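## Task

Carry the tote from the staging bench over to the work bench (benchl and benchr are fixed to it). At the stand bolted to the floor next to benchr, pull the spring pin (it has a pull knob), lift the post 4 holes (10.2 cm) above its starting height and put the pin back to lock it. The post must never fall while the pin is out, and must not be lowered quickly even when held. Set the wooden block taken from the tote onto the plate at the post's top. The tote must finish upright on the work bench top, entirely within its edges. Any number of robots may help. At the end every robot releases and backs away, and none may tip over or be left leaning.

## Robot and tools

TEAM. r1 is a Hello Robot Stretch 3: two drive wheels, a passive rear caster, a lift on a mast and a telescoping arm that extends to the robot's right. To move the gripper forward you drive the base. Footprint 0.33 m long, 0.34 m wide; a spin in place pivots 0.05 m behind the front edge and sweeps radius 0.28 m with the arm retracted and wrist folded (more if the wrist is unfolded). benchl (left, seen facing the arms) and benchr are i2rt Big YAM six-joint arms bolted to the work bench, each with a two-finger gripper and a wrist camera; reach about 1.0 m from the joint-1 axis. Their mounts may sit slightly high, tilted or rotated.

execute_actions. Argument "actions" is a list with exactly one action object, or empty to just read state and images. The action is keyed by robot name. For r1: "base" holds exactly one relative command, measured from the base's last reported position: translate_m (metres, -1 to 1, forward positive, no sideways motion) or rotate_rad (radians, -3.2 to 3.2, left/counter-clockwise positive). r1 "joints" are absolute targets by name: lift_m 0 to 1.1 (arm height); arm_m 0 to 0.52 (extension); wrist_yaw_rad -1.345 to 4.42 (0 along the arm, positive toward the front, 3.0 folded over the base); wrist_pitch_rad -1.57 to 0.451 (0 level, negative tips down); wrist_roll_rad -2.911 to 2.911 (0 fingers side by side); gripper_m -0.089 to 0.179 (larger is wider; the true fingertip gap is 0.007 less when nearly shut and 0.025 less when wide, and zero below 0.007); head_pan_rad -3.953 to 1.73 (0 forward, positive left, -1.57 along the arm); head_tilt_rad -1.53 to 0.419 (negative down). Optional "contact_limits": {"arm_m": effort in %, 1 to 100} stops the arm when its motor effort hits that value; values above the maximum are cut. For benchl and benchr: "joints" only, absolute targets in radians: joint1_rad -2.879 to 2.879 (yaw about the foot, positive counter-clockwise from above); joint2_rad 0 to 3.141 (shoulder; 0 points the upper arm backward, rising up then forward); joint3_rad 0 to 3.019 (elbow; 0 fully folded); joint4_rad -1.692 to 1.57 (hand pitch, positive raises fingers); joint5_rad -1.57 to 1.57 (sideways, positive to the arm's right); joint6_rad -2.094 to 2.094 (roll, positive clockwise viewed from behind the hand); gripper_m 0 to 0.093, metres between fingertips (about 50 to 62 N per pad). All motions in an action start together; anything left out may keep pushing toward its earlier target. An unknown key or out-of-range number rejects the whole call. No action runs past 15 s. "cameras" picks images: omitted, null or ["all"] gives all; [] gives none. Names: benchl_cam_wrist, benchr_cam_wrist (504x504 fisheye), r1_head_camera (896x504), r1_nav_camera (672x504 fisheye; both on the head, turned by head pan/tilt), r1_wrist_camera (644x364). A calibration with OpenCV-style K, distortion and T_world_to_cam is supplied, with small errors.

wait: seconds 0 to 10, commands nothing new. zoom_image: camera plus region [x0, y0, x1, y1] in pixels from the top-left of its latest full image, at most 504 by 504. finished_scene: scene 1 or 2; final, reports success and gives the next task.

FRAMES. r1 base frame: origin on the floor between the drive wheels, x forward, y left, z up. hand_pose is in it, at the point where closed fingertips meet. Odometry frame is the starting base frame; base_odometry counts wheel turns (slip counts as travel), heading -3.142 to 3.142, left positive. Bench arm fixed frame: origin at the foot on the joint-1 axis, x forward when joint 1 is 0, y left, z up the axis; "hand" is the fingertip midpoint, its z along the fingers, y the closing direction. Each robot reports in its own frames.

RESULTS. base_status/joint_status: done; off_target (stopped short, may still push); contact_stop (r1 arm or lift met firm resistance and went slack until commanded again); time_out; torque_fault (r1 wrist servo limp for 10 s); not_followed or "joint command not followed" (a bench arm's collision check withheld joint targets; the gripper still moves, and the targets may be retried later). on_its_own lists what this call didn't command; "held at" is a target, not a position. motor_effort in %, peak in brackets, biased and noisy. lidar_m: 12 sectors of 30 degrees, first straight ahead then counter-clockwise, in a plane 0.17 m up, 0.15 to 12 m, "-" for nothing. wrist_depth_mm and head_depth_mm: 7x7 median depths (45-1000 and 280-4000 mm; the head grid is sideways). base_tilt in degrees with a fixed bias near 4. turned_by_wheels and turned_by_imu give turn since last result. A "pictures" line gives image order.

PRACTICE. The r1 base moves fast (0.30 m/s, 1.9 rad/s) only with lift_m below 0.30, arm_m below 0.03 and wrist_yaw_rad above 2.54; otherwise 0.10 m/s and 0.63 rad/s. Fold or unfold the wrist only with lift 0.32 to 0.95, pitch -0.4, roll near 0; with yaw below -0.4 keep pitch at -0.5 or lower. To grip, command below the object's width; to let go, go at least 0.02 above where the fingers met it; readings don't prove a hold. Big YAM arms keep pressing on contact, and their separation check ignores r1.

AVOID. Robot-to-robot pressing (once a base touches another robot, any further drive is hard). Tipping r1: pushing into something rigid with the gripper higher than about 0.45 m, driving while holding something fixed, snagging on furniture (worst in reverse); recover by undoing in small steps, releasing, and lowering lift to about 0.2. Letting the post fall or descend quickly with the pin out. Dropping the block or tote, or leaving the tote tilted or overhanging. The simulation keeps running while you think, holding the last command, and loose objects may occasionally be nudged. Finish with grippers open and robots clear.

Each tool is called after "Call:" by a JSON object that holds its "name" and its "arguments".

## Session

Call:
{"name": "execute_actions", "arguments": {"actions": []}}

Scene clock: 0.00 s.
r1.base_odometry: x=+0.000 y=+0.000 heading=+0.000 (m, m, rad; r1's odometry frame)
r1.turned_by_wheels: +0.000 (rad since the last result)
r1.turned_by_imu: +0.000 (rad since the last result)
r1.base_tilt: forward=-0.1 right=+1.4 (deg)
r1.lidar_m: 2.83 2.47 2.32 1.49 1.28 1.27 1.46 1.59 1.58 1.99 2.48 2.47
r1.head_depth_mm: 1812 2464 2522 2509 2526 2509 2098 / 1816 2657 2741 2745 2755 2718 2092 / 1818 2753 3017 2977 3018 2924 2090 / 1816 2782 3337 3300 3331 3096 2083 / 1819 2755 3530 3527 3578 3123 2069 / 1822 2801 3194 3222 3223 3130 2069 / 1830 2786 2920 2922 2934 2838 2089
r1.base_status: not commanded
r1.joint_positions: lift_m=+0.354 arm_m=+0.001 wrist_yaw_rad=+2.878 wrist_pitch_rad=-0.443 wrist_roll_rad=-0.018 gripper_m=+0.037 head_pan_rad=-0.009 head_tilt_rad=-0.022
r1.joint_status: not commanded
r1.motor_effort: left_wheel=+0 right_wheel=+0 lift_m=+27 arm_m=+0 wrist_yaw_rad=+0 wrist_pitch_rad=+4 wrist_roll_rad=+0 gripper_m=+2 head_pan_rad=+0 head_tilt_rad=+1 (%)
r1.hand_pose: x=+0.0363 y=+0.0675 z=+0.3611 quat_wxyz=(+0.244, +0.698, +0.066, +0.670) (m; r1's base frame)
r1.wrist_depth_mm: - - - - - - - / - - - - - - - / 953 994 - - - - - / 779 - 815 804 869 882 910 / 645 - 677 683 695 708 722 / 549 540 537 581 593 596 615 / 482 504 - 503 510 519 514
benchl.joint_positions: joint1_rad=-1.588 joint2_rad=+0.811 joint3_rad=+0.716 joint4_rad=-1.506 joint5_rad=-0.017 joint6_rad=+0.008 gripper_m=+0.094
benchl.joint_status: not commanded
benchl.hand: x=-0.0008 y=-0.1831 z=+0.1700 quat_wxyz=(+0.005, -0.716, -0.698, -0.017) (m; benchl's fixed frame)
benchr.joint_positions: joint1_rad=+1.577 joint2_rad=+0.799 joint3_rad=+0.686 joint4_rad=-1.496 joint5_rad=-0.007 joint6_rad=+0.007 gripper_m=+0.095
benchr.joint_status: not commanded
benchr.hand: x=-0.0020 y=+0.1763 z=+0.1605 quat_wxyz=(+0.016, +0.707, -0.707, +0.011) (m; benchr's fixed frame)
pictures: benchl_cam_wrist, benchr_cam_wrist, r1_head_camera (sideways: a quarter turn clockwise sets it upright), r1_nav_camera (sideways: a quarter turn counterclockwise sets it upright), r1_wrist_camera
Images, in order (width x height): benchl_cam_wrist 504x504, benchr_cam_wrist 504x504, r1_head_camera 896x504, r1_nav_camera 672x504, r1_wrist_camera 644x364.

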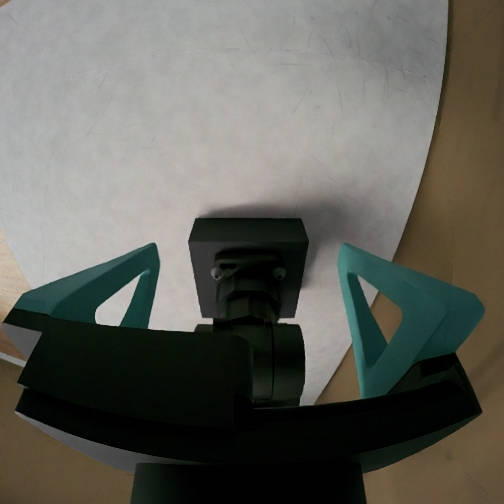

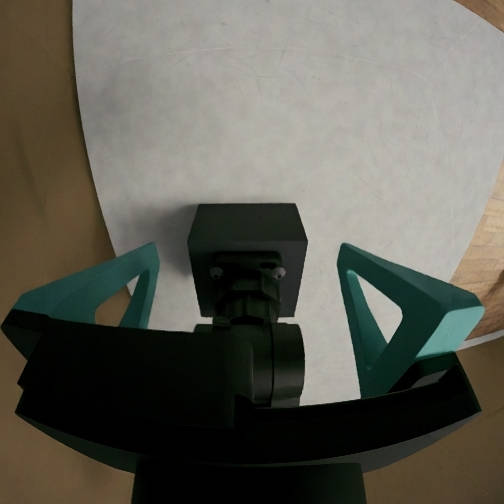

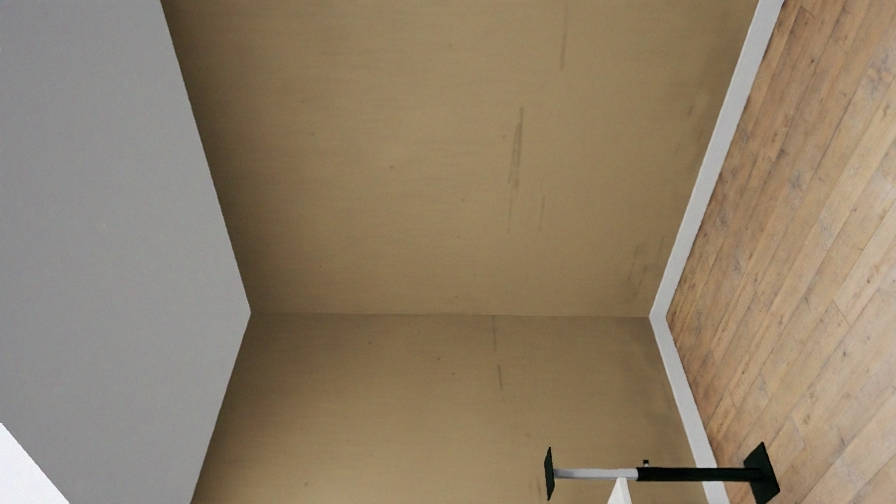

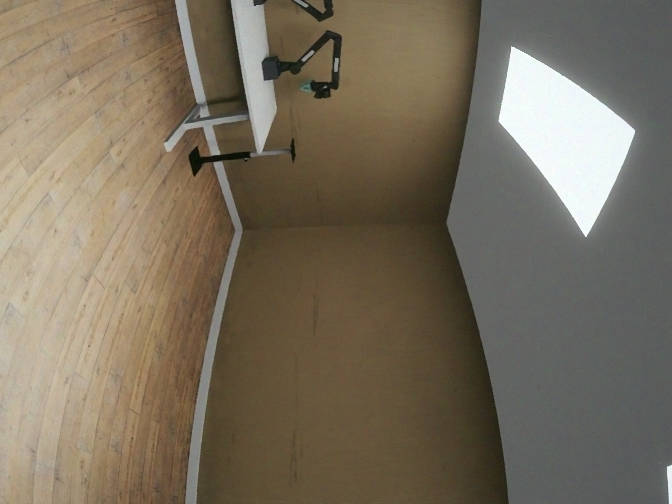

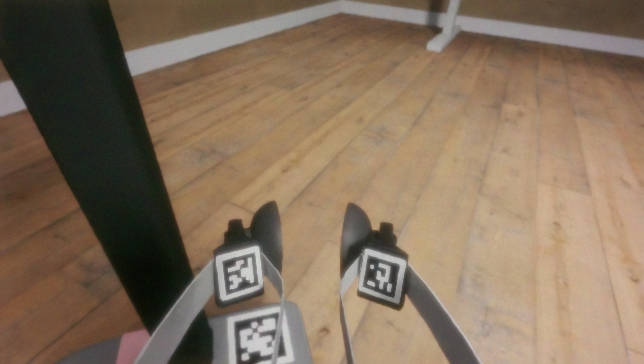

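Call:
{"name": "execute_actions", "arguments": {"actions": [{"r1":{"joints":{"head_pan_rad":-2.2,"head_tilt_rad":-0.4}},"benchr":{"joints":{"joint4_rad":-0.5,"joint3_rad":1.0}}}], "cameras": ["r1_nav_camera","r1_head_camera","benchr_cam_wrist"]}}

Call:
{"name": "execute_actions", "arguments": {"actions": [{"r1":{"joints":{"head_pan_rad":1.0}},"benchl":{"joints":{"joint4_rad":-0.3,"joint1_rad":-0.3}}}], "cameras": ["r1_nav_camera","r1_head_camera","benchl_cam_wrist"]}}

Scene clock: 2.87 s.
r1.base_odometry: x=+0.000 y=+0.000 heading=+0.000 (m, m, rad; r1's odometry frame)
r1.turned_by_wheels: +0.000 (rad since the last result)
r1.turned_by_imu: +0.000 (rad since the last result)
r1.base_tilt: forward=+0.0 right=+1.3 (deg)
r1.lidar_m: 2.84 2.47 2.31 1.49 1.28 1.28 1.47 1.59 1.58 1.99 2.48 2.47
r1.head_depth_mm: 1662 1779 1909 2066 2179 1712 1375 / 1682 1792 1926 2039 2175 1731 1369 / 1701 1836 1956 1687 2195 1732 1365 / 1729 1857 1993 1666 2269 1704 1365 / 1748 1878 2006 1536 2281 1709 1361 / 1762 1902 2064 1477 2282 1695 1355 / 1822 1939 2101 1661 2261 1698 1355
r1.base_status: not commanded
r1.joint_positions: lift_m=+0.354 arm_m=+0.001 wrist_yaw_rad=+2.878 wrist_pitch_rad=-0.443 wrist_roll_rad=-0.018 gripper_m=+0.037 head_pan_rad=-2.193 head_tilt_rad=-0.395
r1.joint_status: all done
r1.motor_effort: left_wheel=+0(0) right_wheel=+0(0) lift_m=+27(27) arm_m=-1(1) wrist_yaw_rad=+0(0) wrist_pitch_rad=+4(4) wrist_roll_rad=+1(0) gripper_m=+1(1) head_pan_rad=-5(50) head_tilt_rad=-1(17) (%)
r1.hand_pose: x=+0.0363 y=+0.0675 z=+0.3611 quat_wxyz=(+0.244, +0.698, +0.066, +0.670) (m; r1's base frame)
r1.wrist_depth_mm: - - - - - - - / - - - - - - - / 964 - - - - - - / 767 - 804 820 847 880 874 / 635 - 686 677 682 698 721 / 542 541 532 577 590 603 600 / 483 501 - 510 501 518 517
benchl.joint_positions: joint1_rad=-1.588 joint2_rad=+0.811 joint3_rad=+0.716 joint4_rad=-1.506 joint5_rad=-0.017 joint6_rad=+0.008 gripper_m=+0.094
benchl.joint_status: not commanded
benchl.hand: x=-0.0008 y=-0.1831 z=+0.1700 quat_wxyz=(+0.005, -0.716, -0.698, -0.017) (m; benchl's fixed frame)
benchr.joint_positions: joint1_rad=+1.577 joint2_rad=+0.799 joint3_rad=+0.954 joint4_rad=-0.515 joint5_rad=-0.007 joint6_rad=+0.007 gripper_m=+0.095
benchr.joint_status: all done
benchr.hand: x=-0.0035 y=+0.4139 z=+0.4221 quat_wxyz=(-0.398, +0.583, -0.580, -0.408) (m; benchr's fixed frame)
pictures: benchr_cam_wrist, r1_head_camera (sideways: a quarter turn clockwise sets it upright), r1_nav_camera (sideways: a quarter turn counterclockwise sets it upright)
camera_calibration (this result's frames):
benchr_cam_wrist: T_world_to_cam=[[0.999927, 0.0104668, -0.00603339, 0.00199704], [0.00532034, -0.829873, -0.557926, 0.584715], [-0.0108467, 0.557853, -0.829869, 0.241431], [0, 0, 0, 1]] pos_world=[-0.00248906, 0.350536, 0.526596]
r1_head_camera: T_world_to_cam=[[0.205185, 0.324455, -0.923379, 1.21833], [0.791922, -0.609429, -0.0381657, 0.0493026], [-0.575117, -0.723412, -0.381988, 0.453251], [0, 0, 0, 1]] pos_world=[-0.0283547, -0.0373587, 1.3]
r1_nav_camera: T_world_to_cam=[[-0.273914, -0.302609, 0.912907, -1.13781], [-0.790008, 0.612146, -0.0341255, 0.0983355], [-0.548506, -0.730551, -0.406739, 0.489581], [0, 0, 0, 1]] pos_world=[0.0345611, -0.0468439, 1.2412]
Images, in order (width x height): benchr_cam_wrist 504x504, r1_head_camera 896x504, r1_nav_camera 672x504.

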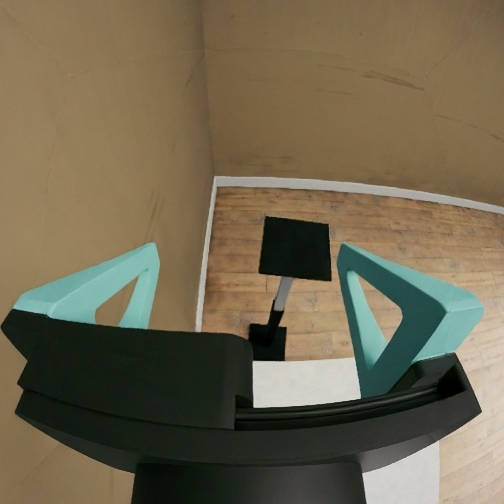

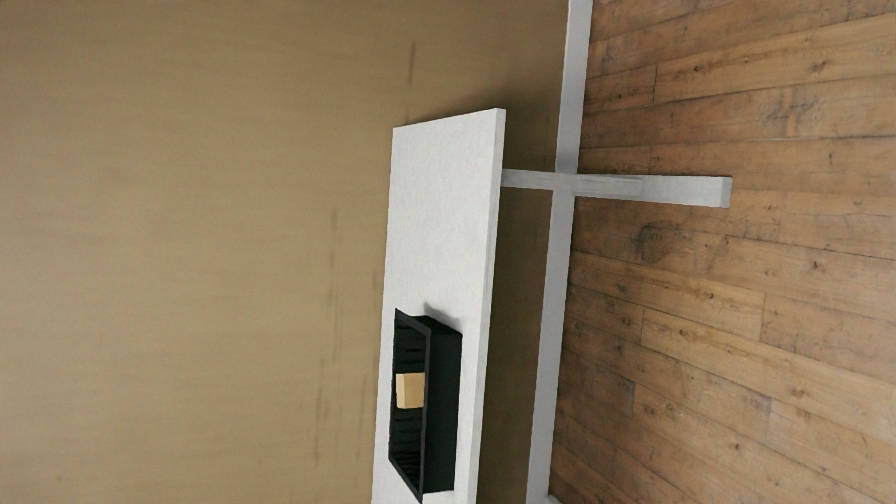

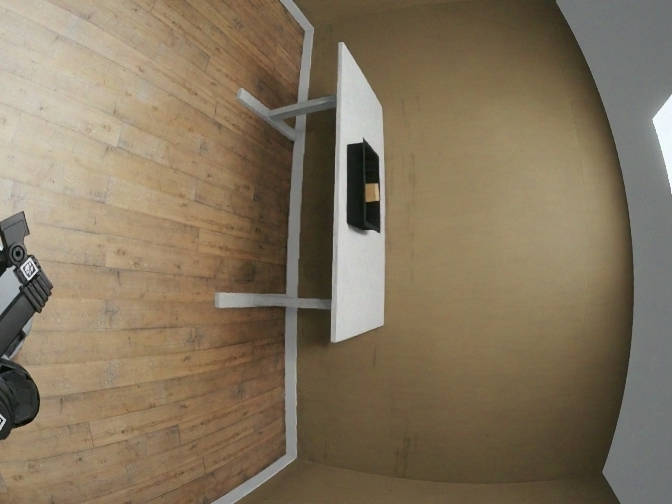

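Scene clock: 4.93 s.
r1.base_odometry: x=+0.000 y=+0.000 heading=+0.000 (m, m, rad; r1's odometry frame)
r1.turned_by_wheels: +0.000 (rad since the last result)
r1.turned_by_imu: +0.000 (rad since the last result)
r1.base_tilt: forward=+0.0 right=+1.3 (deg)
r1.lidar_m: 2.84 2.47 2.32 1.50 1.28 1.27 1.47 1.59 1.59 1.99 2.48 2.47
r1.head_depth_mm: 2239 2391 2536 2771 2363 1739 1382 / 2278 2431 2550 2847 2319 1727 1387 / 2312 2456 2576 2845 2300 1724 1373 / 2373 2498 2651 2885 2303 1720 1376 / 2375 2579 2761 2969 2293 1701 1366 / 2446 2609 2831 2981 2287 1704 1355 / 2351 2395 2494 2590 2278 1705 1365
r1.base_status: not commanded
r1.joint_positions: lift_m=+0.354 arm_m=+0.001 wrist_yaw_rad=+2.878 wrist_pitch_rad=-0.443 wrist_roll_rad=-0.018 gripper_m=+0.037 head_pan_rad=+0.993 head_tilt_rad=-0.395
r1.joint_status: all done
r1.motor_effort: left_wheel=+0(0) right_wheel=+0(0) lift_m=+27(27) arm_m=-1(0) wrist_yaw_rad=+0(0) wrist_pitch_rad=+4(5) wrist_roll_rad=+0(0) gripper_m=+1(1) head_pan_rad=+4(52) head_tilt_rad=-1(1) (%)
r1.hand_pose: x=+0.0363 y=+0.0675 z=+0.3611 quat_wxyz=(+0.244, +0.698, +0.066, +0.670) (m; r1's base frame)
r1.wrist_depth_mm: - - - - - - - / - - - - - - - / 980 - - - - - - / 771 - 822 841 847 854 890 / 642 - 695 681 702 725 725 / 553 555 535 572 599 584 594 / 489 493 - 507 509 518 525
benchl.joint_positions: joint1_rad=-0.305 joint2_rad=+0.811 joint3_rad=+0.716 joint4_rad=-0.326 joint5_rad=-0.016 joint6_rad=+0.008 gripper_m=+0.094
benchl.joint_status: all done
benchl.hand: x=+0.3965 y=-0.1224 z=+0.3151 quat_wxyz=(-0.539, -0.127, -0.830, +0.074) (m; benchl's fixed frame)
benchr.joint_positions: joint1_rad=+1.577 joint2_rad=+0.799 joint3_rad=+0.954 joint4_rad=-0.515 joint5_rad=-0.007 joint6_rad=+0.007 gripper_m=+0.095
benchr.joint_status: not commanded
benchr.hand: x=-0.0035 y=+0.4139 z=+0.4221 quat_wxyz=(-0.398, +0.583, -0.580, -0.408) (m; benchr's fixed frame)
pictures: benchl_cam_wrist, r1_head_camera (sideways: a quarter turn clockwise sets it upright), r1_nav_camera (sideways: a quarter turn counterclockwise sets it upright)
camera_calibration (this result's frames):
benchl_cam_wrist: T_world_to_cam=[[-0.292363, -0.956287, -0.00624334, -0.00117799], [-0.826844, 0.256058, -0.500763, 0.519322], [0.480472, -0.141242, -0.865562, 0.192119], [0, 0, 0, 1]] pos_world=[0.336746, -0.106968, 0.426341]
r1_head_camera: T_world_to_cam=[[-0.190831, -0.333301, -0.923306, 1.22065], [-0.817931, 0.574049, -0.0381722, 0.0591311], [0.542746, 0.747916, -0.382164, 0.44666], [0, 0, 0, 1]] pos_world=[0.0388803, 0.0388358, 1.29999]
r1_nav_camera: T_world_to_cam=[[0.260452, 0.314494, 0.91283, -1.14097], [0.816131, -0.576859, -0.0341184, 0.0885288], [0.515844, 0.753874, -0.406913, 0.483314], [0, 0, 0, 1]] pos_world=[-0.0243975, 0.0455389, 1.2412]
Images, in order (width x height): benchl_cam_wrist 504x504, r1_head_camera 896x504, r1_nav_camera 672x504.

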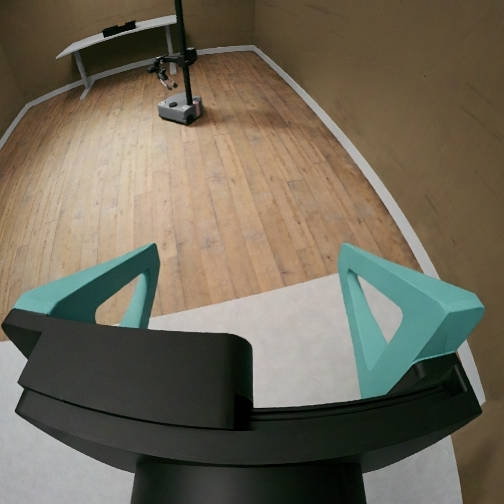

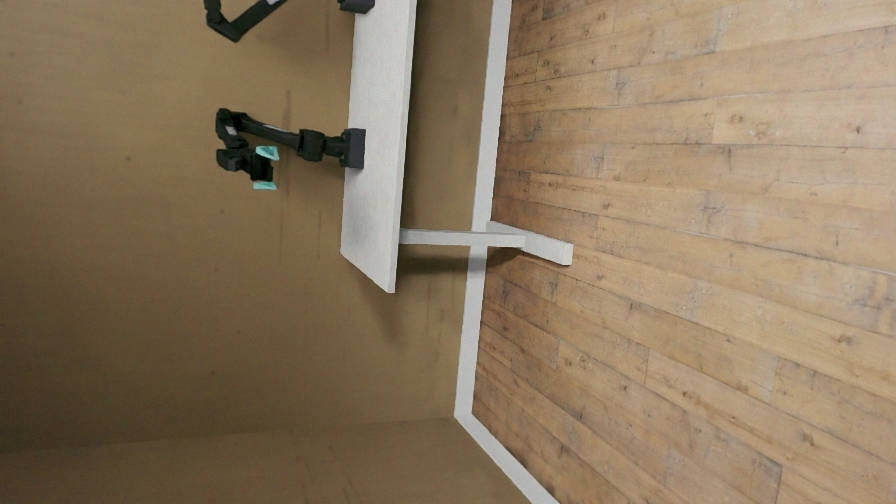

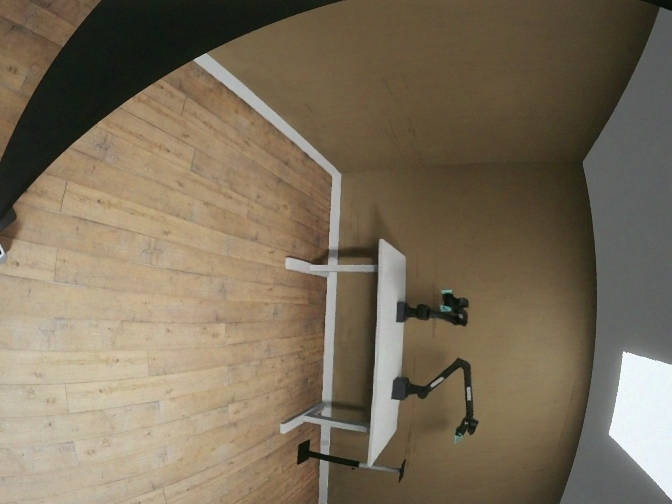

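Call:
{"name": "execute_actions", "arguments": {"actions": [{"r1":{"base":{"rotate_rad":-1.805},"joints":{"lift_m":0.27,"head_pan_rad":-1.57,"head_tilt_rad":-0.8}},"benchl":{"joints":{"joint1_rad":-1.57}}}], "cameras": []}}

Call:
{"name": "execute_actions", "arguments": {"actions": [{"r1":{"base":{"translate_m":0.9}}}], "cameras": []}}

Call:
{"name": "execute_actions", "arguments": {"actions": [{"r1":{"base":{"rotate_rad":1.085},"joints":{"lift_m":0.94}}}], "cameras": []}}

Call:
{"name": "execute_actions", "arguments": {"actions": [{"r1":{"joints":{"wrist_yaw_rad":0,"lift_m":1.0,"gripper_m":0.1}}}], "cameras": ["r1_head_camera","r1_wrist_camera"]}}

Scene clock: 10.40 s.
r1.base_odometry: x=+0.000 y=+0.000 heading=-1.805 (m, m, rad; r1's odometry frame)
r1.turned_by_wheels: -1.805 (rad since the last result)
r1.turned_by_imu: -1.803 (rad since the last result)
r1.base_tilt: forward=-0.1 right=+1.3 (deg)
r1.lidar_m: 1.99 2.57 2.47 2.57 2.47 2.31 1.81 1.32 1.28 1.33 1.81 1.59
r1.head_depth_mm: 1061 1185 1346 1551 1524 1301 1131 / 1115 1256 1442 1670 1525 1298 1125 / 1180 1335 1548 1731 1528 1291 1121 / 1250 1432 1662 1816 1512 1281 1122 / 1324 1536 1816 1823 1506 1277 1117 / 1418 1660 1995 1810 1499 1276 1118 / 1517 1788 2117 1803 1486 1268 1112
r1.base_status: done
r1.joint_positions: lift_m=+0.271 arm_m=+0.001 wrist_yaw_rad=+2.878 wrist_pitch_rad=-0.444 wrist_roll_rad=-0.018 gripper_m=+0.037 head_pan_rad=-1.563 head_tilt_rad=-0.791
r1.joint_status: all done
r1.motor_effort: left_wheel=+4(12) right_wheel=-4(9) lift_m=+14(26) arm_m=-1(0) wrist_yaw_rad=+0(0) wrist_pitch_rad=+5(5) wrist_roll_rad=+0(0) gripper_m=+0(1) head_pan_rad=-3(51) head_tilt_rad=-3(20) (%)
r1.hand_pose: x=+0.0363 y=+0.0674 z=+0.2774 quat_wxyz=(+0.245, +0.698, +0.066, +0.670) (m; r1's base frame)
r1.wrist_depth_mm: - - - - - - - / - - - - - - - / 770 857 853 895 913 916 960 / 642 - 679 684 703 716 734 / 534 - 564 566 571 586 595 / 463 - - 477 493 488 490 / - - - 421 421 428 428
benchl.joint_positions: joint1_rad=-1.565 joint2_rad=+0.811 joint3_rad=+0.716 joint4_rad=-0.326 joint5_rad=-0.016 joint6_rad=+0.008 gripper_m=+0.094
benchl.joint_status: all done
benchl.hand: x=+0.0047 y=-0.4150 z=+0.3151 quat_wxyz=(-0.392, -0.591, -0.596, +0.377) (m; benchl's fixed frame)
benchr.joint_positions: joint1_rad=+1.577 joint2_rad=+0.799 joint3_rad=+0.954 joint4_rad=-0.515 joint5_rad=-0.007 joint6_rad=+0.007 gripper_m=+0.095
benchr.joint_status: not commanded
benchr.hand: x=-0.0035 y=+0.4139 z=+0.4221 quat_wxyz=(-0.398, +0.583, -0.580, -0.408) (m; benchr's fixed frame)
pictures: none
No camera images: the call's "cameras" was empty. Leave "cameras" out to get every camera's image.

Scene clock: 15.30 s.
r1.base_odometry: x=-0.209 y=-0.876 heading=-1.805 (m, m, rad; r1's odometry frame)
r1.turned_by_wheels: +0.000 (rad since the last result)
r1.turned_by_imu: +0.000 (rad since the last result)
r1.base_tilt: forward=-0.1 right=+1.3 (deg)
r1.lidar_m: 1.10 1.76 2.02 2.10 2.87 3.10 2.45 1.78 1.72 1.76 0.93 1.24
r1.head_depth_mm: 1450 1631 1848 1867 1538 1293 1129 / 1525 1717 1973 1842 1529 1295 1130 / 1613 1830 2084 1834 1522 1294 1124 / 1705 1948 2162 1835 1522 1284 1119 / 1768 2019 2224 1819 1506 1282 1121 / 1577 1752 1879 1649 1502 1271 1111 / 1397 1540 995 793 1400 1272 1108
r1.base_status: done
r1.joint_positions: lift_m=+0.271 arm_m=+0.001 wrist_yaw_rad=+2.878 wrist_pitch_rad=-0.444 wrist_roll_rad=-0.018 gripper_m=+0.037 head_pan_rad=-1.563 head_tilt_rad=-0.791
r1.joint_status: not commanded
r1.motor_effort: left_wheel=+4(12) right_wheel=-4(7) lift_m=+15(15) arm_m=-1(1) wrist_yaw_rad=+0(0) wrist_pitch_rad=+5(5) wrist_roll_rad=+0(0) gripper_m=+0(0) head_pan_rad=-4(4) head_tilt_rad=-3(3) (%)
r1.hand_pose: x=+0.0363 y=+0.0674 z=+0.2774 quat_wxyz=(+0.245, +0.698, +0.066, +0.670) (m; r1's base frame)
r1.wrist_depth_mm: - - - - - - - / - - - - - - - / 784 818 873 872 915 917 968 / 632 - 674 673 697 723 740 / 526 - 562 560 576 579 597 / 466 - - 469 496 488 503 / - - - 420 418 429 427
benchl.joint_positions: joint1_rad=-1.565 joint2_rad=+0.811 joint3_rad=+0.716 joint4_rad=-0.326 joint5_rad=-0.016 joint6_rad=+0.008 gripper_m=+0.094
benchl.joint_status: not commanded
benchl.hand: x=+0.0047 y=-0.4150 z=+0.3151 quat_wxyz=(-0.392, -0.591, -0.596, +0.377) (m; benchl's fixed frame)
benchr.joint_positions: joint1_rad=+1.577 joint2_rad=+0.799 joint3_rad=+0.954 joint4_rad=-0.515 joint5_rad=-0.007 joint6_rad=+0.007 gripper_m=+0.095
benchr.joint_status: not commanded
benchr.hand: x=-0.0035 y=+0.4139 z=+0.4221 quat_wxyz=(-0.398, +0.583, -0.580, -0.408) (m; benchr's fixed frame)
pictures: none
No camera images: the call's "cameras" was empty. Leave "cameras" out to get every camera's image.

Scene clock: 22.23 s.
r1.base_odometry: x=-0.209 y=-0.876 heading=-0.720 (m, m, rad; r1's odometry frame)
r1.turned_by_wheels: +1.085 (rad since the last result)
r1.turned_by_imu: +1.085 (rad since the last result)
r1.base_tilt: forward=+0.0 right=+1.3 (deg)
r1.lidar_m: 2.03 2.13 3.00 3.10 2.35 1.77 1.73 1.68 0.93 1.24 1.10 1.85
r1.head_depth_mm: 1028 1179 1032 879 - 1225 1131 / 1033 1190 1029 837 - 1252 1125 / 1039 1192 914 753 - - - / 1048 1194 915 739 - - - / 1052 1178 920 740 - 1226 1135 / 1053 1180 897 742 1429 1249 1115 / 1062 1195 960 743 1454 1267 1107
r1.base_status: done
r1.joint_positions: lift_m=+0.939 arm_m=+0.001 wrist_yaw_rad=+2.878 wrist_pitch_rad=-0.445 wrist_roll_rad=-0.018 gripper_m=+0.037 head_pan_rad=-1.563 head_tilt_rad=-0.791
r1.joint_status: all done
r1.motor_effort: left_wheel=-4(9) right_wheel=+4(11) lift_m=+35(37) arm_m=-1(0) wrist_yaw_rad=+0(0) wrist_pitch_rad=+5(5) wrist_roll_rad=+0(0) gripper_m=-1(1) head_pan_rad=-4(4) head_tilt_rad=-3(3) (%)
r1.hand_pose: x=+0.0363 y=+0.0673 z=+0.9462 quat_wxyz=(+0.245, +0.698, +0.066, +0.670) (m; r1's base frame)
r1.wrist_depth_mm: - - - - - - - / - - - - - - - / - - - - - - - / - - - - - - - / - - - - - - - / - - - - - - - / - - - - - - -
benchl.joint_positions: joint1_rad=-1.565 joint2_rad=+0.811 joint3_rad=+0.716 joint4_rad=-0.326 joint5_rad=-0.016 joint6_rad=+0.008 gripper_m=+0.094
benchl.joint_status: not commanded
benchl.hand: x=+0.0047 y=-0.4150 z=+0.3151 quat_wxyz=(-0.392, -0.591, -0.596, +0.377) (m; benchl's fixed frame)
benchr.joint_positions: joint1_rad=+1.577 joint2_rad=+0.799 joint3_rad=+0.954 joint4_rad=-0.515 joint5_rad=-0.007 joint6_rad=+0.007 gripper_m=+0.095
benchr.joint_status: not commanded
benchr.hand: x=-0.0035 y=+0.4139 z=+0.4221 quat_wxyz=(-0.398, +0.583, -0.580, -0.408) (m; benchr's fixed frame)
pictures: none
No camera images: the call's "cameras" was empty. Leave "cameras" out to get every camera's image.

Scene clock: 24.70 s.
r1.base_odometry: x=-0.209 y=-0.876 heading=-0.720 (m, m, rad; r1's odometry frame)
r1.turned_by_wheels: +0.000 (rad since the last result)
r1.turned_by_imu: +0.000 (rad since the last result)
r1.base_tilt: forward=+0.0 right=+1.3 (deg)
r1.lidar_m: 2.02 2.13 3.00 3.10 2.34 1.77 1.73 1.69 0.92 1.24 1.10 1.85
r1.head_depth_mm: 1032 1156 - - - - 1119 / 1032 1184 1110 - - - 1125 / 1043 1193 1127 - - - 1123 / 1045 1201 1098 - - 1256 1125 / 1048 1185 920 733 1439 1280 1117 / 1054 1190 897 742 1421 1280 1114 / 1063 1193 957 743 1459 1272 1113
r1.base_status: not commanded
r1.joint_positions: lift_m=+0.999 arm_m=+0.001 wrist_yaw_rad=+0.003 wrist_pitch_rad=-0.445 wrist_roll_rad=-0.018 gripper_m=+0.100 head_pan_rad=-1.563 head_tilt_rad=-0.791
r1.joint_status: all done
r1.motor_effort: left_wheel=-4(4) right_wheel=+4(4) lift_m=+35(35) arm_m=+0(1) wrist_yaw_rad=-2(3) wrist_pitch_rad=+5(5) wrist_roll_rad=+0(0) gripper_m=+1(82) head_pan_rad=-4(4) head_tilt_rad=-3(3) (%)
r1.hand_pose: x=-0.0208 y=-0.3670 z=+1.0062 quat_wxyz=(+0.696, +0.159, -0.683, -0.154) (m; r1's base frame)
r1.wrist_depth_mm: 967 943 951 937 947 938 911 / - - - - - 996 993 / 832 843 864 885 898 954 - / 674 602 671 652 702 725 - / 545 471 462 494 539 593 609 / 466 485 479 483 476 505 501 / - - - 444 448 443 439
benchl.joint_positions: joint1_rad=-1.565 joint2_rad=+0.811 joint3_rad=+0.716 joint4_rad=-0.326 joint5_rad=-0.016 joint6_rad=+0.008 gripper_m=+0.094
benchl.joint_status: not commanded
benchl.hand: x=+0.0047 y=-0.4150 z=+0.3151 quat_wxyz=(-0.392, -0.591, -0.596, +0.377) (m; benchl's fixed frame)
benchr.joint_positions: joint1_rad=+1.577 joint2_rad=+0.799 joint3_rad=+0.954 joint4_rad=-0.515 joint5_rad=-0.007 joint6_rad=+0.007 gripper_m=+0.095
benchr.joint_status: not commanded
benchr.hand: x=-0.0035 y=+0.4139 z=+0.4221 quat_wxyz=(-0.398, +0.583, -0.580, -0.408) (m; benchr's fixed frame)
pictures: r1_head_camera (sideways: a quarter turn clockwise sets it upright), r1_wrist_camera
camera_calibration (this result's frames):
r1_head_camera: T_world_to_cam=[[-0.0276764, 0.709327, -0.704336, 0.934157], [0.998793, -0.00897196, -0.0482824, 0.061189], [-0.0405673, -0.704823, -0.708223, 0.874427], [0, 0, 0, 1]] pos_world=[0.000212093, -0.0457573, 1.2802]
r1_wrist_camera: T_world_to_cam=[[-0.998018, -0.0140137, 0.0613418, -0.0906045], [-0.0575142, 0.598579, -0.798997, 1.05284], [-0.0255209, -0.800941, -0.598199, 0.473356], [0, 0, 0, 1]] pos_world=[-0.0177913, -0.252346, 1.12993]
Images, in order (width x height): r1_head_camera 896x504, r1_wrist_camera 644x364.

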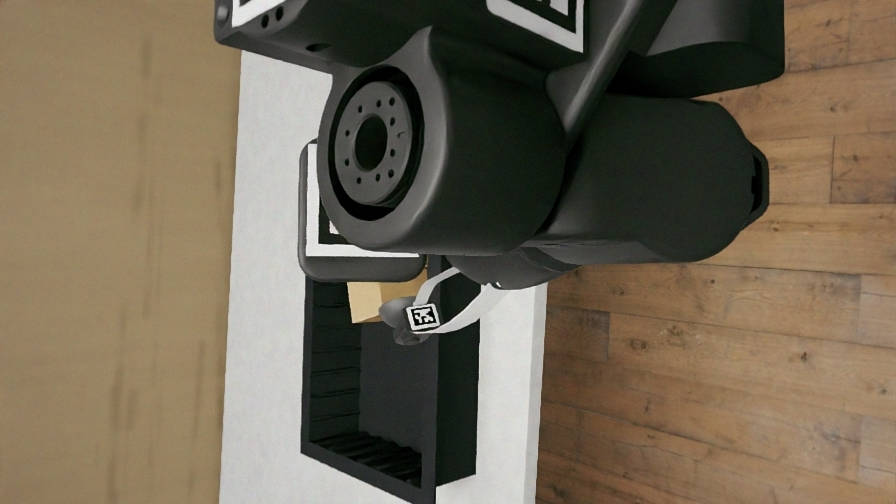

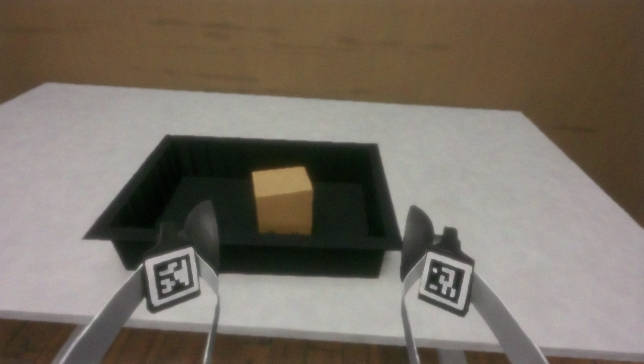

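Call:
{"name": "execute_actions", "arguments": {"actions": [{"r1":{"base":{"translate_m":0.09},"joints":{"wrist_pitch_rad":-1.5,"wrist_roll_rad":1.57,"lift_m":1.03,"arm_m":0.36}}}], "cameras": ["r1_head_camera","r1_wrist_camera"]}}

Scene clock: 29.40 s.
r1.base_odometry: x=-0.141 y=-0.935 heading=-0.720 (m, m, rad; r1's odometry frame)
r1.turned_by_wheels: +0.000 (rad since the last result)
r1.turned_by_imu: +0.000 (rad since the last result)
r1.base_tilt: forward=-0.1 right=+1.3 (deg)
r1.lidar_m: 1.93 2.03 2.88 3.19 2.47 1.86 1.82 1.69 0.97 1.24 1.04 1.85
r1.head_depth_mm: - 1183 1035 812 1404 1299 1131 / 1028 1167 956 761 1449 1305 1128 / - 1170 913 739 1443 1294 1121 / 1032 - 918 742 1444 1284 1119 / 1055 1183 916 741 1429 1282 1118 / 1059 1191 966 744 1456 1281 1116 / 1066 1201 1000 789 1454 1272 1110
r1.base_status: done
r1.joint_positions: lift_m=+1.029 arm_m=+0.360 wrist_yaw_rad=+0.001 wrist_pitch_rad=-1.493 wrist_roll_rad=+1.567 gripper_m=+0.100 head_pan_rad=-1.563 head_tilt_rad=-0.791
r1.joint_status: all done
r1.motor_effort: left_wheel=-4(4) right_wheel=+4(8) lift_m=+35(39) arm_m=+3(3) wrist_yaw_rad=-1(3) wrist_pitch_rad=-2(8) wrist_roll_rad=+2(2) gripper_m=+2(2) head_pan_rad=-3(4) head_tilt_rad=-3(3) (%)
r1.hand_pose: x=-0.0215 y=-0.5003 z=+0.9108 quat_wxyz=(+0.002, +0.002, -0.734, -0.679) (m; r1's base frame)
r1.wrist_depth_mm: 331 331 327 326 993 - 987 / 341 335 335 340 - - - / 346 230 280 351 - - - / 353 236 305 361 - - - / 360 375 283 373 - - - / 364 388 339 386 - - - / 343 363 348 400 - - -
benchl.joint_positions: joint1_rad=-1.565 joint2_rad=+0.811 joint3_rad=+0.716 joint4_rad=-0.326 joint5_rad=-0.016 joint6_rad=+0.008 gripper_m=+0.094
benchl.joint_status: not commanded
benchl.hand: x=+0.0047 y=-0.4150 z=+0.3151 quat_wxyz=(-0.392, -0.591, -0.596, +0.377) (m; benchl's fixed frame)
benchr.joint_positions: joint1_rad=+1.577 joint2_rad=+0.799 joint3_rad=+0.954 joint4_rad=-0.515 joint5_rad=-0.007 joint6_rad=+0.007 gripper_m=+0.095
benchr.joint_status: not commanded
benchr.hand: x=-0.0035 y=+0.4139 z=+0.4221 quat_wxyz=(-0.398, +0.583, -0.580, -0.408) (m; benchr's fixed frame)
pictures: r1_head_camera (sideways: a quarter turn clockwise sets it upright), r1_wrist_camera
camera_calibration (this result's frames):
r1_head_camera: T_world_to_cam=[[-0.0276762, 0.709327, -0.704336, 0.934157], [0.998793, -0.00897232, -0.0482824, 0.061189], [-0.0405676, -0.704823, -0.708223, 0.874427], [0, 0, 0, 1]] pos_world=[0.000212076, -0.0457573, 1.2802]
r1_wrist_camera: T_world_to_cam=[[-0.046921, 0.997057, -0.0606262, 0.550036], [0.979799, 0.0577508, 0.191464, -0.0939952], [0.194402, -0.0504178, -0.979625, 1.03715], [0, 0, 0, 1]] pos_world=[-0.08372, -0.490698, 1.06736]
Images, in order (width x height): r1_head_camera 896x504, r1_wrist_camera 644x364.

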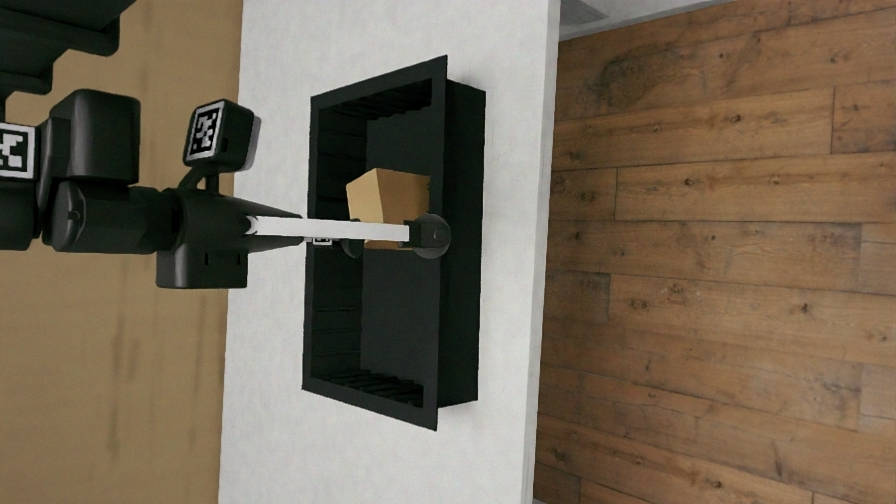

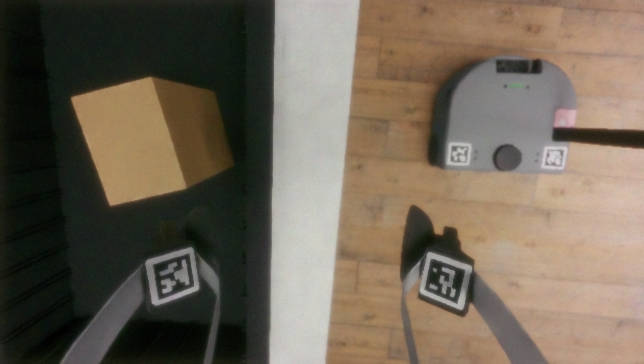

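Call:
{"name": "execute_actions", "arguments": {"actions": [{"r1":{"base":{"translate_m":0.03},"joints":{"lift_m":0.96,"arm_m":0.41,"gripper_m":0.085}}}], "cameras": ["r1_wrist_camera"]}}

Call:
{"name": "execute_actions", "arguments": {"actions": [{"r1":{"joints":{"lift_m":0.885}}}], "cameras": ["r1_head_camera","r1_wrist_camera"]}}

Scene clock: 32.53 s.
r1.base_odometry: x=-0.118 y=-0.955 heading=-0.720 (m, m, rad; r1's odometry frame)
r1.turned_by_wheels: +0.000 (rad since the last result)
r1.turned_by_imu: +0.000 (rad since the last result)
r1.base_tilt: forward=+0.0 right=+1.3 (deg)
r1.lidar_m: 1.90 2.00 2.83 3.08 2.51 1.90 1.85 1.69 0.99 1.24 1.02 1.85
r1.head_depth_mm: 1017 - 991 767 1420 1299 1126 / 1001 1211 917 761 1453 1302 1121 / - - 870 740 1441 1285 1122 / 1032 1185 900 740 1436 1279 1122 / 1054 1187 917 743 1433 1276 1120 / 1062 1188 1000 750 1462 1277 1113 / 1059 1202 996 790 1455 1267 1111
r1.base_status: done
r1.joint_positions: lift_m=+0.961 arm_m=+0.410 wrist_yaw_rad=+0.001 wrist_pitch_rad=-1.494 wrist_roll_rad=+1.567 gripper_m=+0.085 head_pan_rad=-1.563 head_tilt_rad=-0.791
r1.joint_status: all done
r1.motor_effort: left_wheel=-3(4) right_wheel=+3(8) lift_m=+15(37) arm_m=+3(4) wrist_yaw_rad=-1(1) wrist_pitch_rad=-2(2) wrist_roll_rad=+2(2) gripper_m=+0(59) head_pan_rad=-4(4) head_tilt_rad=-3(3) (%)
r1.hand_pose: x=-0.0215 y=-0.5501 z=+0.8419 quat_wxyz=(+0.002, +0.002, -0.734, -0.680) (m; r1's base frame)
r1.wrist_depth_mm: 262 150 258 258 264 923 955 / 275 154 208 264 272 - 954 / 283 159 184 275 - - - / 291 290 289 284 - - - / 300 299 296 294 - - - / 308 308 306 302 - - - / 302 318 312 312 - - -
benchl.joint_positions: joint1_rad=-1.565 joint2_rad=+0.811 joint3_rad=+0.716 joint4_rad=-0.326 joint5_rad=-0.016 joint6_rad=+0.008 gripper_m=+0.094
benchl.joint_status: not commanded
benchl.hand: x=+0.0047 y=-0.4150 z=+0.3151 quat_wxyz=(-0.392, -0.591, -0.596, +0.377) (m; benchl's fixed frame)
benchr.joint_positions: joint1_rad=+1.577 joint2_rad=+0.799 joint3_rad=+0.954 joint4_rad=-0.515 joint5_rad=-0.007 joint6_rad=+0.007 gripper_m=+0.095
benchr.joint_status: not commanded
benchr.hand: x=-0.0035 y=+0.4139 z=+0.4221 quat_wxyz=(-0.398, +0.583, -0.580, -0.408) (m; benchr's fixed frame)
pictures: r1_wrist_camera
camera_calibration (this result's frames):
r1_wrist_camera: T_world_to_cam=[[-0.0469205, 0.9971, -0.0599089, 0.594947], [0.979799, 0.0576126, 0.191505, -0.0780292], [0.194401, -0.0497132, -0.979662, 0.967526], [0, 0, 0, 1]] pos_world=[-0.0837201, -0.540628, 0.998433]
Images, in order (width x height): r1_wrist_camera 644x364.

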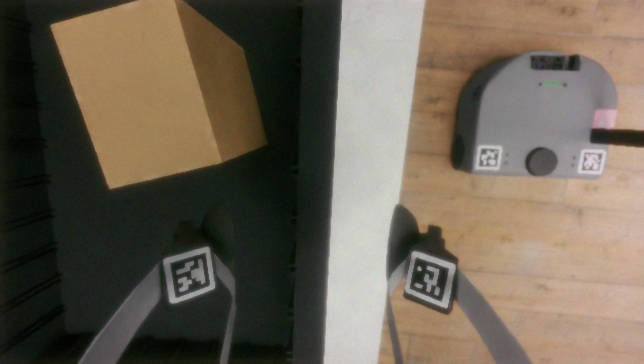

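Scene clock: 34.03 s.
r1.base_odometry: x=-0.118 y=-0.955 heading=-0.720 (m, m, rad; r1's odometry frame)
r1.turned_by_wheels: +0.000 (rad since the last result)
r1.turned_by_imu: +0.000 (rad since the last result)
r1.base_tilt: forward=-0.1 right=+1.3 (deg)
r1.lidar_m: 1.90 2.01 2.84 3.07 2.51 1.90 1.85 1.69 0.99 1.25 1.03 1.85
r1.head_depth_mm: 1029 1186 1116 - - 1296 1110 / 1043 1136 911 763 1448 1290 1129 / 1048 - 740 739 1445 1289 1120 / 1048 1171 - 741 1426 1292 1119 / 1051 1191 918 742 1433 1285 1113 / 1059 1191 1000 752 1451 1285 1109 / 1065 1199 994 791 1465 1271 1109
r1.base_status: not commanded
r1.joint_positions: lift_m=+0.886 arm_m=+0.410 wrist_yaw_rad=+0.001 wrist_pitch_rad=-1.494 wrist_roll_rad=+1.567 gripper_m=+0.085 head_pan_rad=-1.563 head_tilt_rad=-0.791
r1.joint_status: all done
r1.motor_effort: left_wheel=-3(3) right_wheel=+3(3) lift_m=+15(13) arm_m=+3(3) wrist_yaw_rad=-1(1) wrist_pitch_rad=-2(2) wrist_roll_rad=+1(2) gripper_m=+0(0) head_pan_rad=-4(4) head_tilt_rad=-3(3) (%)
r1.hand_pose: x=-0.0215 y=-0.5501 z=+0.7669 quat_wxyz=(+0.002, +0.002, -0.734, -0.680) (m; r1's base frame)
r1.wrist_depth_mm: - 111 190 109 190 891 877 / - 104 194 112 195 891 - / 83 98 182 116 204 - - / 86 95 209 120 210 970 939 / 221 218 216 125 219 - 962 / 227 225 223 129 225 - - / 235 234 232 133 - - -
benchl.joint_positions: joint1_rad=-1.565 joint2_rad=+0.811 joint3_rad=+0.716 joint4_rad=-0.326 joint5_rad=-0.016 joint6_rad=+0.008 gripper_m=+0.094
benchl.joint_status: not commanded
benchl.hand: x=+0.0047 y=-0.4150 z=+0.3151 quat_wxyz=(-0.392, -0.591, -0.596, +0.377) (m; benchl's fixed frame)
benchr.joint_positions: joint1_rad=+1.577 joint2_rad=+0.799 joint3_rad=+0.954 joint4_rad=-0.515 joint5_rad=-0.007 joint6_rad=+0.007 gripper_m=+0.095
benchr.joint_status: not commanded
benchr.hand: x=-0.0035 y=+0.4139 z=+0.4221 quat_wxyz=(-0.398, +0.583, -0.580, -0.408) (m; benchr's fixed frame)
pictures: r1_head_camera (sideways: a quarter turn clockwise sets it upright), r1_wrist_camera
camera_calibration (this result's frames):
r1_head_camera: T_world_to_cam=[[-0.0276763, 0.709327, -0.704336, 0.934157], [0.998793, -0.00897209, -0.0482824, 0.061189], [-0.0405674, -0.704823, -0.708223, 0.874427], [0, 0, 0, 1]] pos_world=[0.000212087, -0.0457573, 1.2802]
r1_wrist_camera: T_world_to_cam=[[-0.0469204, 0.9971, -0.0599089, 0.590454], [0.979799, 0.0576124, 0.191505, -0.0636652], [0.194401, -0.0497132, -0.979662, 0.894045], [0, 0, 0, 1]] pos_world=[-0.0837201, -0.540628, 0.923428]
Images, in order (width x height): r1_head_camera 896x504, r1_wrist_camera 644x364.

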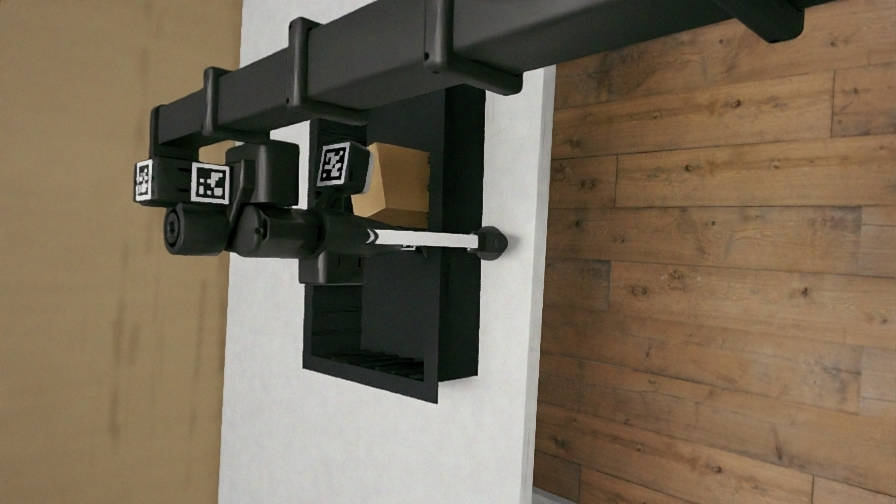

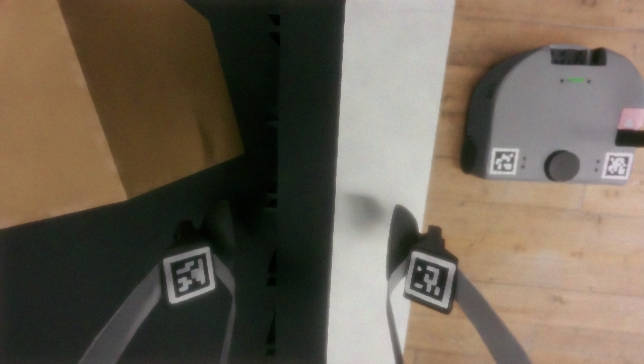

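Call:
{"name": "execute_actions", "arguments": {"actions": [{"r1":{"joints":{"gripper_m":-0.05,"lift_m":0.877}}}], "cameras": []}}

Call:
{"name": "execute_actions", "arguments": {"actions": [{"r1":{"joints":{"lift_m":0.94}}}], "cameras": ["r1_head_camera","r1_wrist_camera"]}}

Scene clock: 36.40 s.
r1.base_odometry: x=-0.118 y=-0.955 heading=-0.720 (m, m, rad; r1's odometry frame)
r1.turned_by_wheels: +0.000 (rad since the last result)
r1.turned_by_imu: +0.000 (rad since the last result)
r1.base_tilt: forward=-0.1 right=+1.4 (deg)
r1.lidar_m: 1.90 2.00 2.83 3.06 2.51 1.90 1.85 1.70 0.99 1.25 1.03 1.85
r1.head_depth_mm: 1033 1187 1119 - - 1302 1112 / 1039 1145 - 758 1451 1302 1129 / 1046 1152 - 736 1439 1286 1125 / 1049 1177 - 737 1439 1296 1115 / 1054 1182 914 738 1433 1285 1117 / 1064 1196 998 750 1453 1272 1111 / 1063 1202 992 788 1454 1269 1106
r1.base_status: not commanded
r1.joint_positions: lift_m=+0.878 arm_m=+0.410 wrist_yaw_rad=+0.001 wrist_pitch_rad=-1.486 wrist_roll_rad=+1.567 gripper_m=-0.049 head_pan_rad=-1.563 head_tilt_rad=-0.791
r1.joint_status: all done
r1.motor_effort: left_wheel=-4(3) right_wheel=+4(4) lift_m=+15(10) arm_m=+2(3) wrist_yaw_rad=-1(1) wrist_pitch_rad=-5(6) wrist_roll_rad=+2(2) gripper_m=-32(99) head_pan_rad=-4(4) head_tilt_rad=-3(3) (%)
r1.hand_pose: x=-0.0215 y=-0.5522 z=+0.7588 quat_wxyz=(+0.002, +0.002, -0.736, -0.677) (m; r1's base frame)
r1.wrist_depth_mm: - 103 182 102 183 859 847 / - 97 186 105 187 891 - / - 91 169 108 193 - - / - 86 201 111 201 940 933 / 214 210 207 115 209 979 959 / 221 217 217 119 - - 975 / 227 226 224 124 223 - -
benchl.joint_positions: joint1_rad=-1.565 joint2_rad=+0.811 joint3_rad=+0.716 joint4_rad=-0.326 joint5_rad=-0.016 joint6_rad=+0.008 gripper_m=+0.094
benchl.joint_status: not commanded
benchl.hand: x=+0.0047 y=-0.4150 z=+0.3151 quat_wxyz=(-0.392, -0.591, -0.596, +0.377) (m; benchl's fixed frame)
benchr.joint_positions: joint1_rad=+1.577 joint2_rad=+0.799 joint3_rad=+0.954 joint4_rad=-0.515 joint5_rad=-0.007 joint6_rad=+0.007 gripper_m=+0.095
benchr.joint_status: not commanded
benchr.hand: x=-0.0035 y=+0.4139 z=+0.4221 quat_wxyz=(-0.398, +0.583, -0.580, -0.408) (m; benchr's fixed frame)
pictures: none
No camera images: the call's "cameras" was empty. Leave "cameras" out to get every camera's image.

Scene clock: 37.80 s.
r1.base_odometry: x=-0.118 y=-0.955 heading=-0.720 (m, m, rad; r1's odometry frame)
r1.turned_by_wheels: +0.000 (rad since the last result)
r1.turned_by_imu: +0.000 (rad since the last result)
r1.base_tilt: forward=-0.1 right=+1.3 (deg)
r1.lidar_m: 1.90 2.00 2.83 3.08 2.51 1.90 1.85 1.70 0.99 1.25 1.02 1.85
r1.head_depth_mm: 1035 - - 765 1429 1304 1134 / 1018 - 894 740 1439 1297 1127 / 1009 - 713 716 1447 1287 1127 / 1034 1185 883 736 1443 1284 1125 / 1054 1188 895 699 1448 1279 1121 / 1059 1194 1000 749 1466 1276 1113 / 1068 1193 997 790 1456 1274 1108
r1.base_status: not commanded
r1.joint_positions: lift_m=+0.939 arm_m=+0.410 wrist_yaw_rad=+0.001 wrist_pitch_rad=-1.481 wrist_roll_rad=+1.567 gripper_m=-0.042 head_pan_rad=-1.563 head_tilt_rad=-0.791
r1.joint_status: all done
r1.on_its_own: gripper_m is held at -0.044, not at your -0.050, by its stall guard, which is still easing
r1.motor_effort: left_wheel=-3(5) right_wheel=+3(7) lift_m=+37(34) arm_m=+2(2) wrist_yaw_rad=-1(1) wrist_pitch_rad=-6(6) wrist_roll_rad=+1(2) gripper_m=-26(32) head_pan_rad=-4(4) head_tilt_rad=-3(3) (%)
r1.hand_pose: x=-0.0215 y=-0.5533 z=+0.8207 quat_wxyz=(+0.002, +0.001, -0.738, -0.675) (m; r1's base frame)
r1.wrist_depth_mm: 96 117 198 113 242 919 911 / 99 112 173 116 250 929 - / 103 107 161 120 259 - - / 107 110 229 124 - - 995 / 275 260 244 127 - - - / 281 269 247 132 - - - / 282 283 255 138 - - -
benchl.joint_positions: joint1_rad=-1.565 joint2_rad=+0.811 joint3_rad=+0.716 joint4_rad=-0.326 joint5_rad=-0.016 joint6_rad=+0.008 gripper_m=+0.094
benchl.joint_status: not commanded
benchl.hand: x=+0.0047 y=-0.4150 z=+0.3151 quat_wxyz=(-0.392, -0.591, -0.596, +0.377) (m; benchl's fixed frame)
benchr.joint_positions: joint1_rad=+1.577 joint2_rad=+0.799 joint3_rad=+0.954 joint4_rad=-0.515 joint5_rad=-0.007 joint6_rad=+0.007 gripper_m=+0.095
benchr.joint_status: not commanded
benchr.hand: x=-0.0035 y=+0.4139 z=+0.4221 quat_wxyz=(-0.398, +0.583, -0.580, -0.408) (m; benchr's fixed frame)
pictures: r1_head_camera (sideways: a quarter turn clockwise sets it upright), r1_wrist_camera
camera_calibration (this result's frames):
r1_head_camera: T_world_to_cam=[[-0.0276688, 0.70941, -0.704253, 0.934048], [0.998793, -0.00897798, -0.0482844, 0.0611915], [-0.0405762, -0.704739, -0.708305, 0.874534], [0, 0, 0, 1]] pos_world=[0.000211539, -0.0457547, 1.2802]
r1_wrist_camera: T_world_to_cam=[[-0.0464395, 0.99632, -0.0720396, 0.606431], [0.979817, 0.0594695, 0.190846, -0.0722168], [0.194428, -0.0617228, -0.978973, 0.939377], [0, 0, 0, 1]] pos_world=[-0.0837199, -0.541924, 0.977093]
Images, in order (width x height): r1_head_camera 896x504, r1_wrist_camera 644x364.

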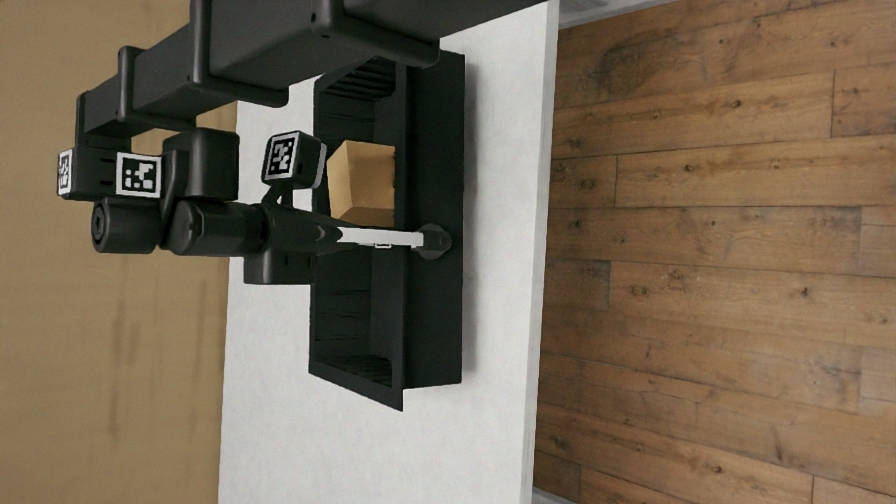

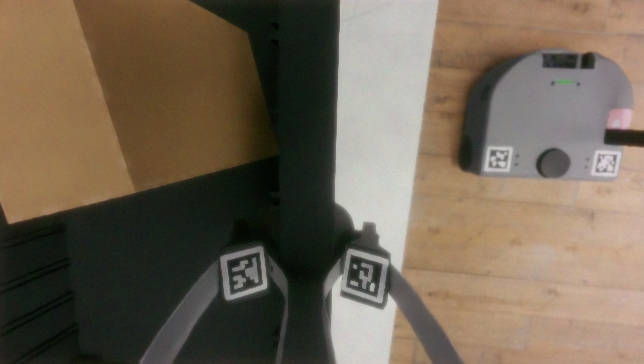

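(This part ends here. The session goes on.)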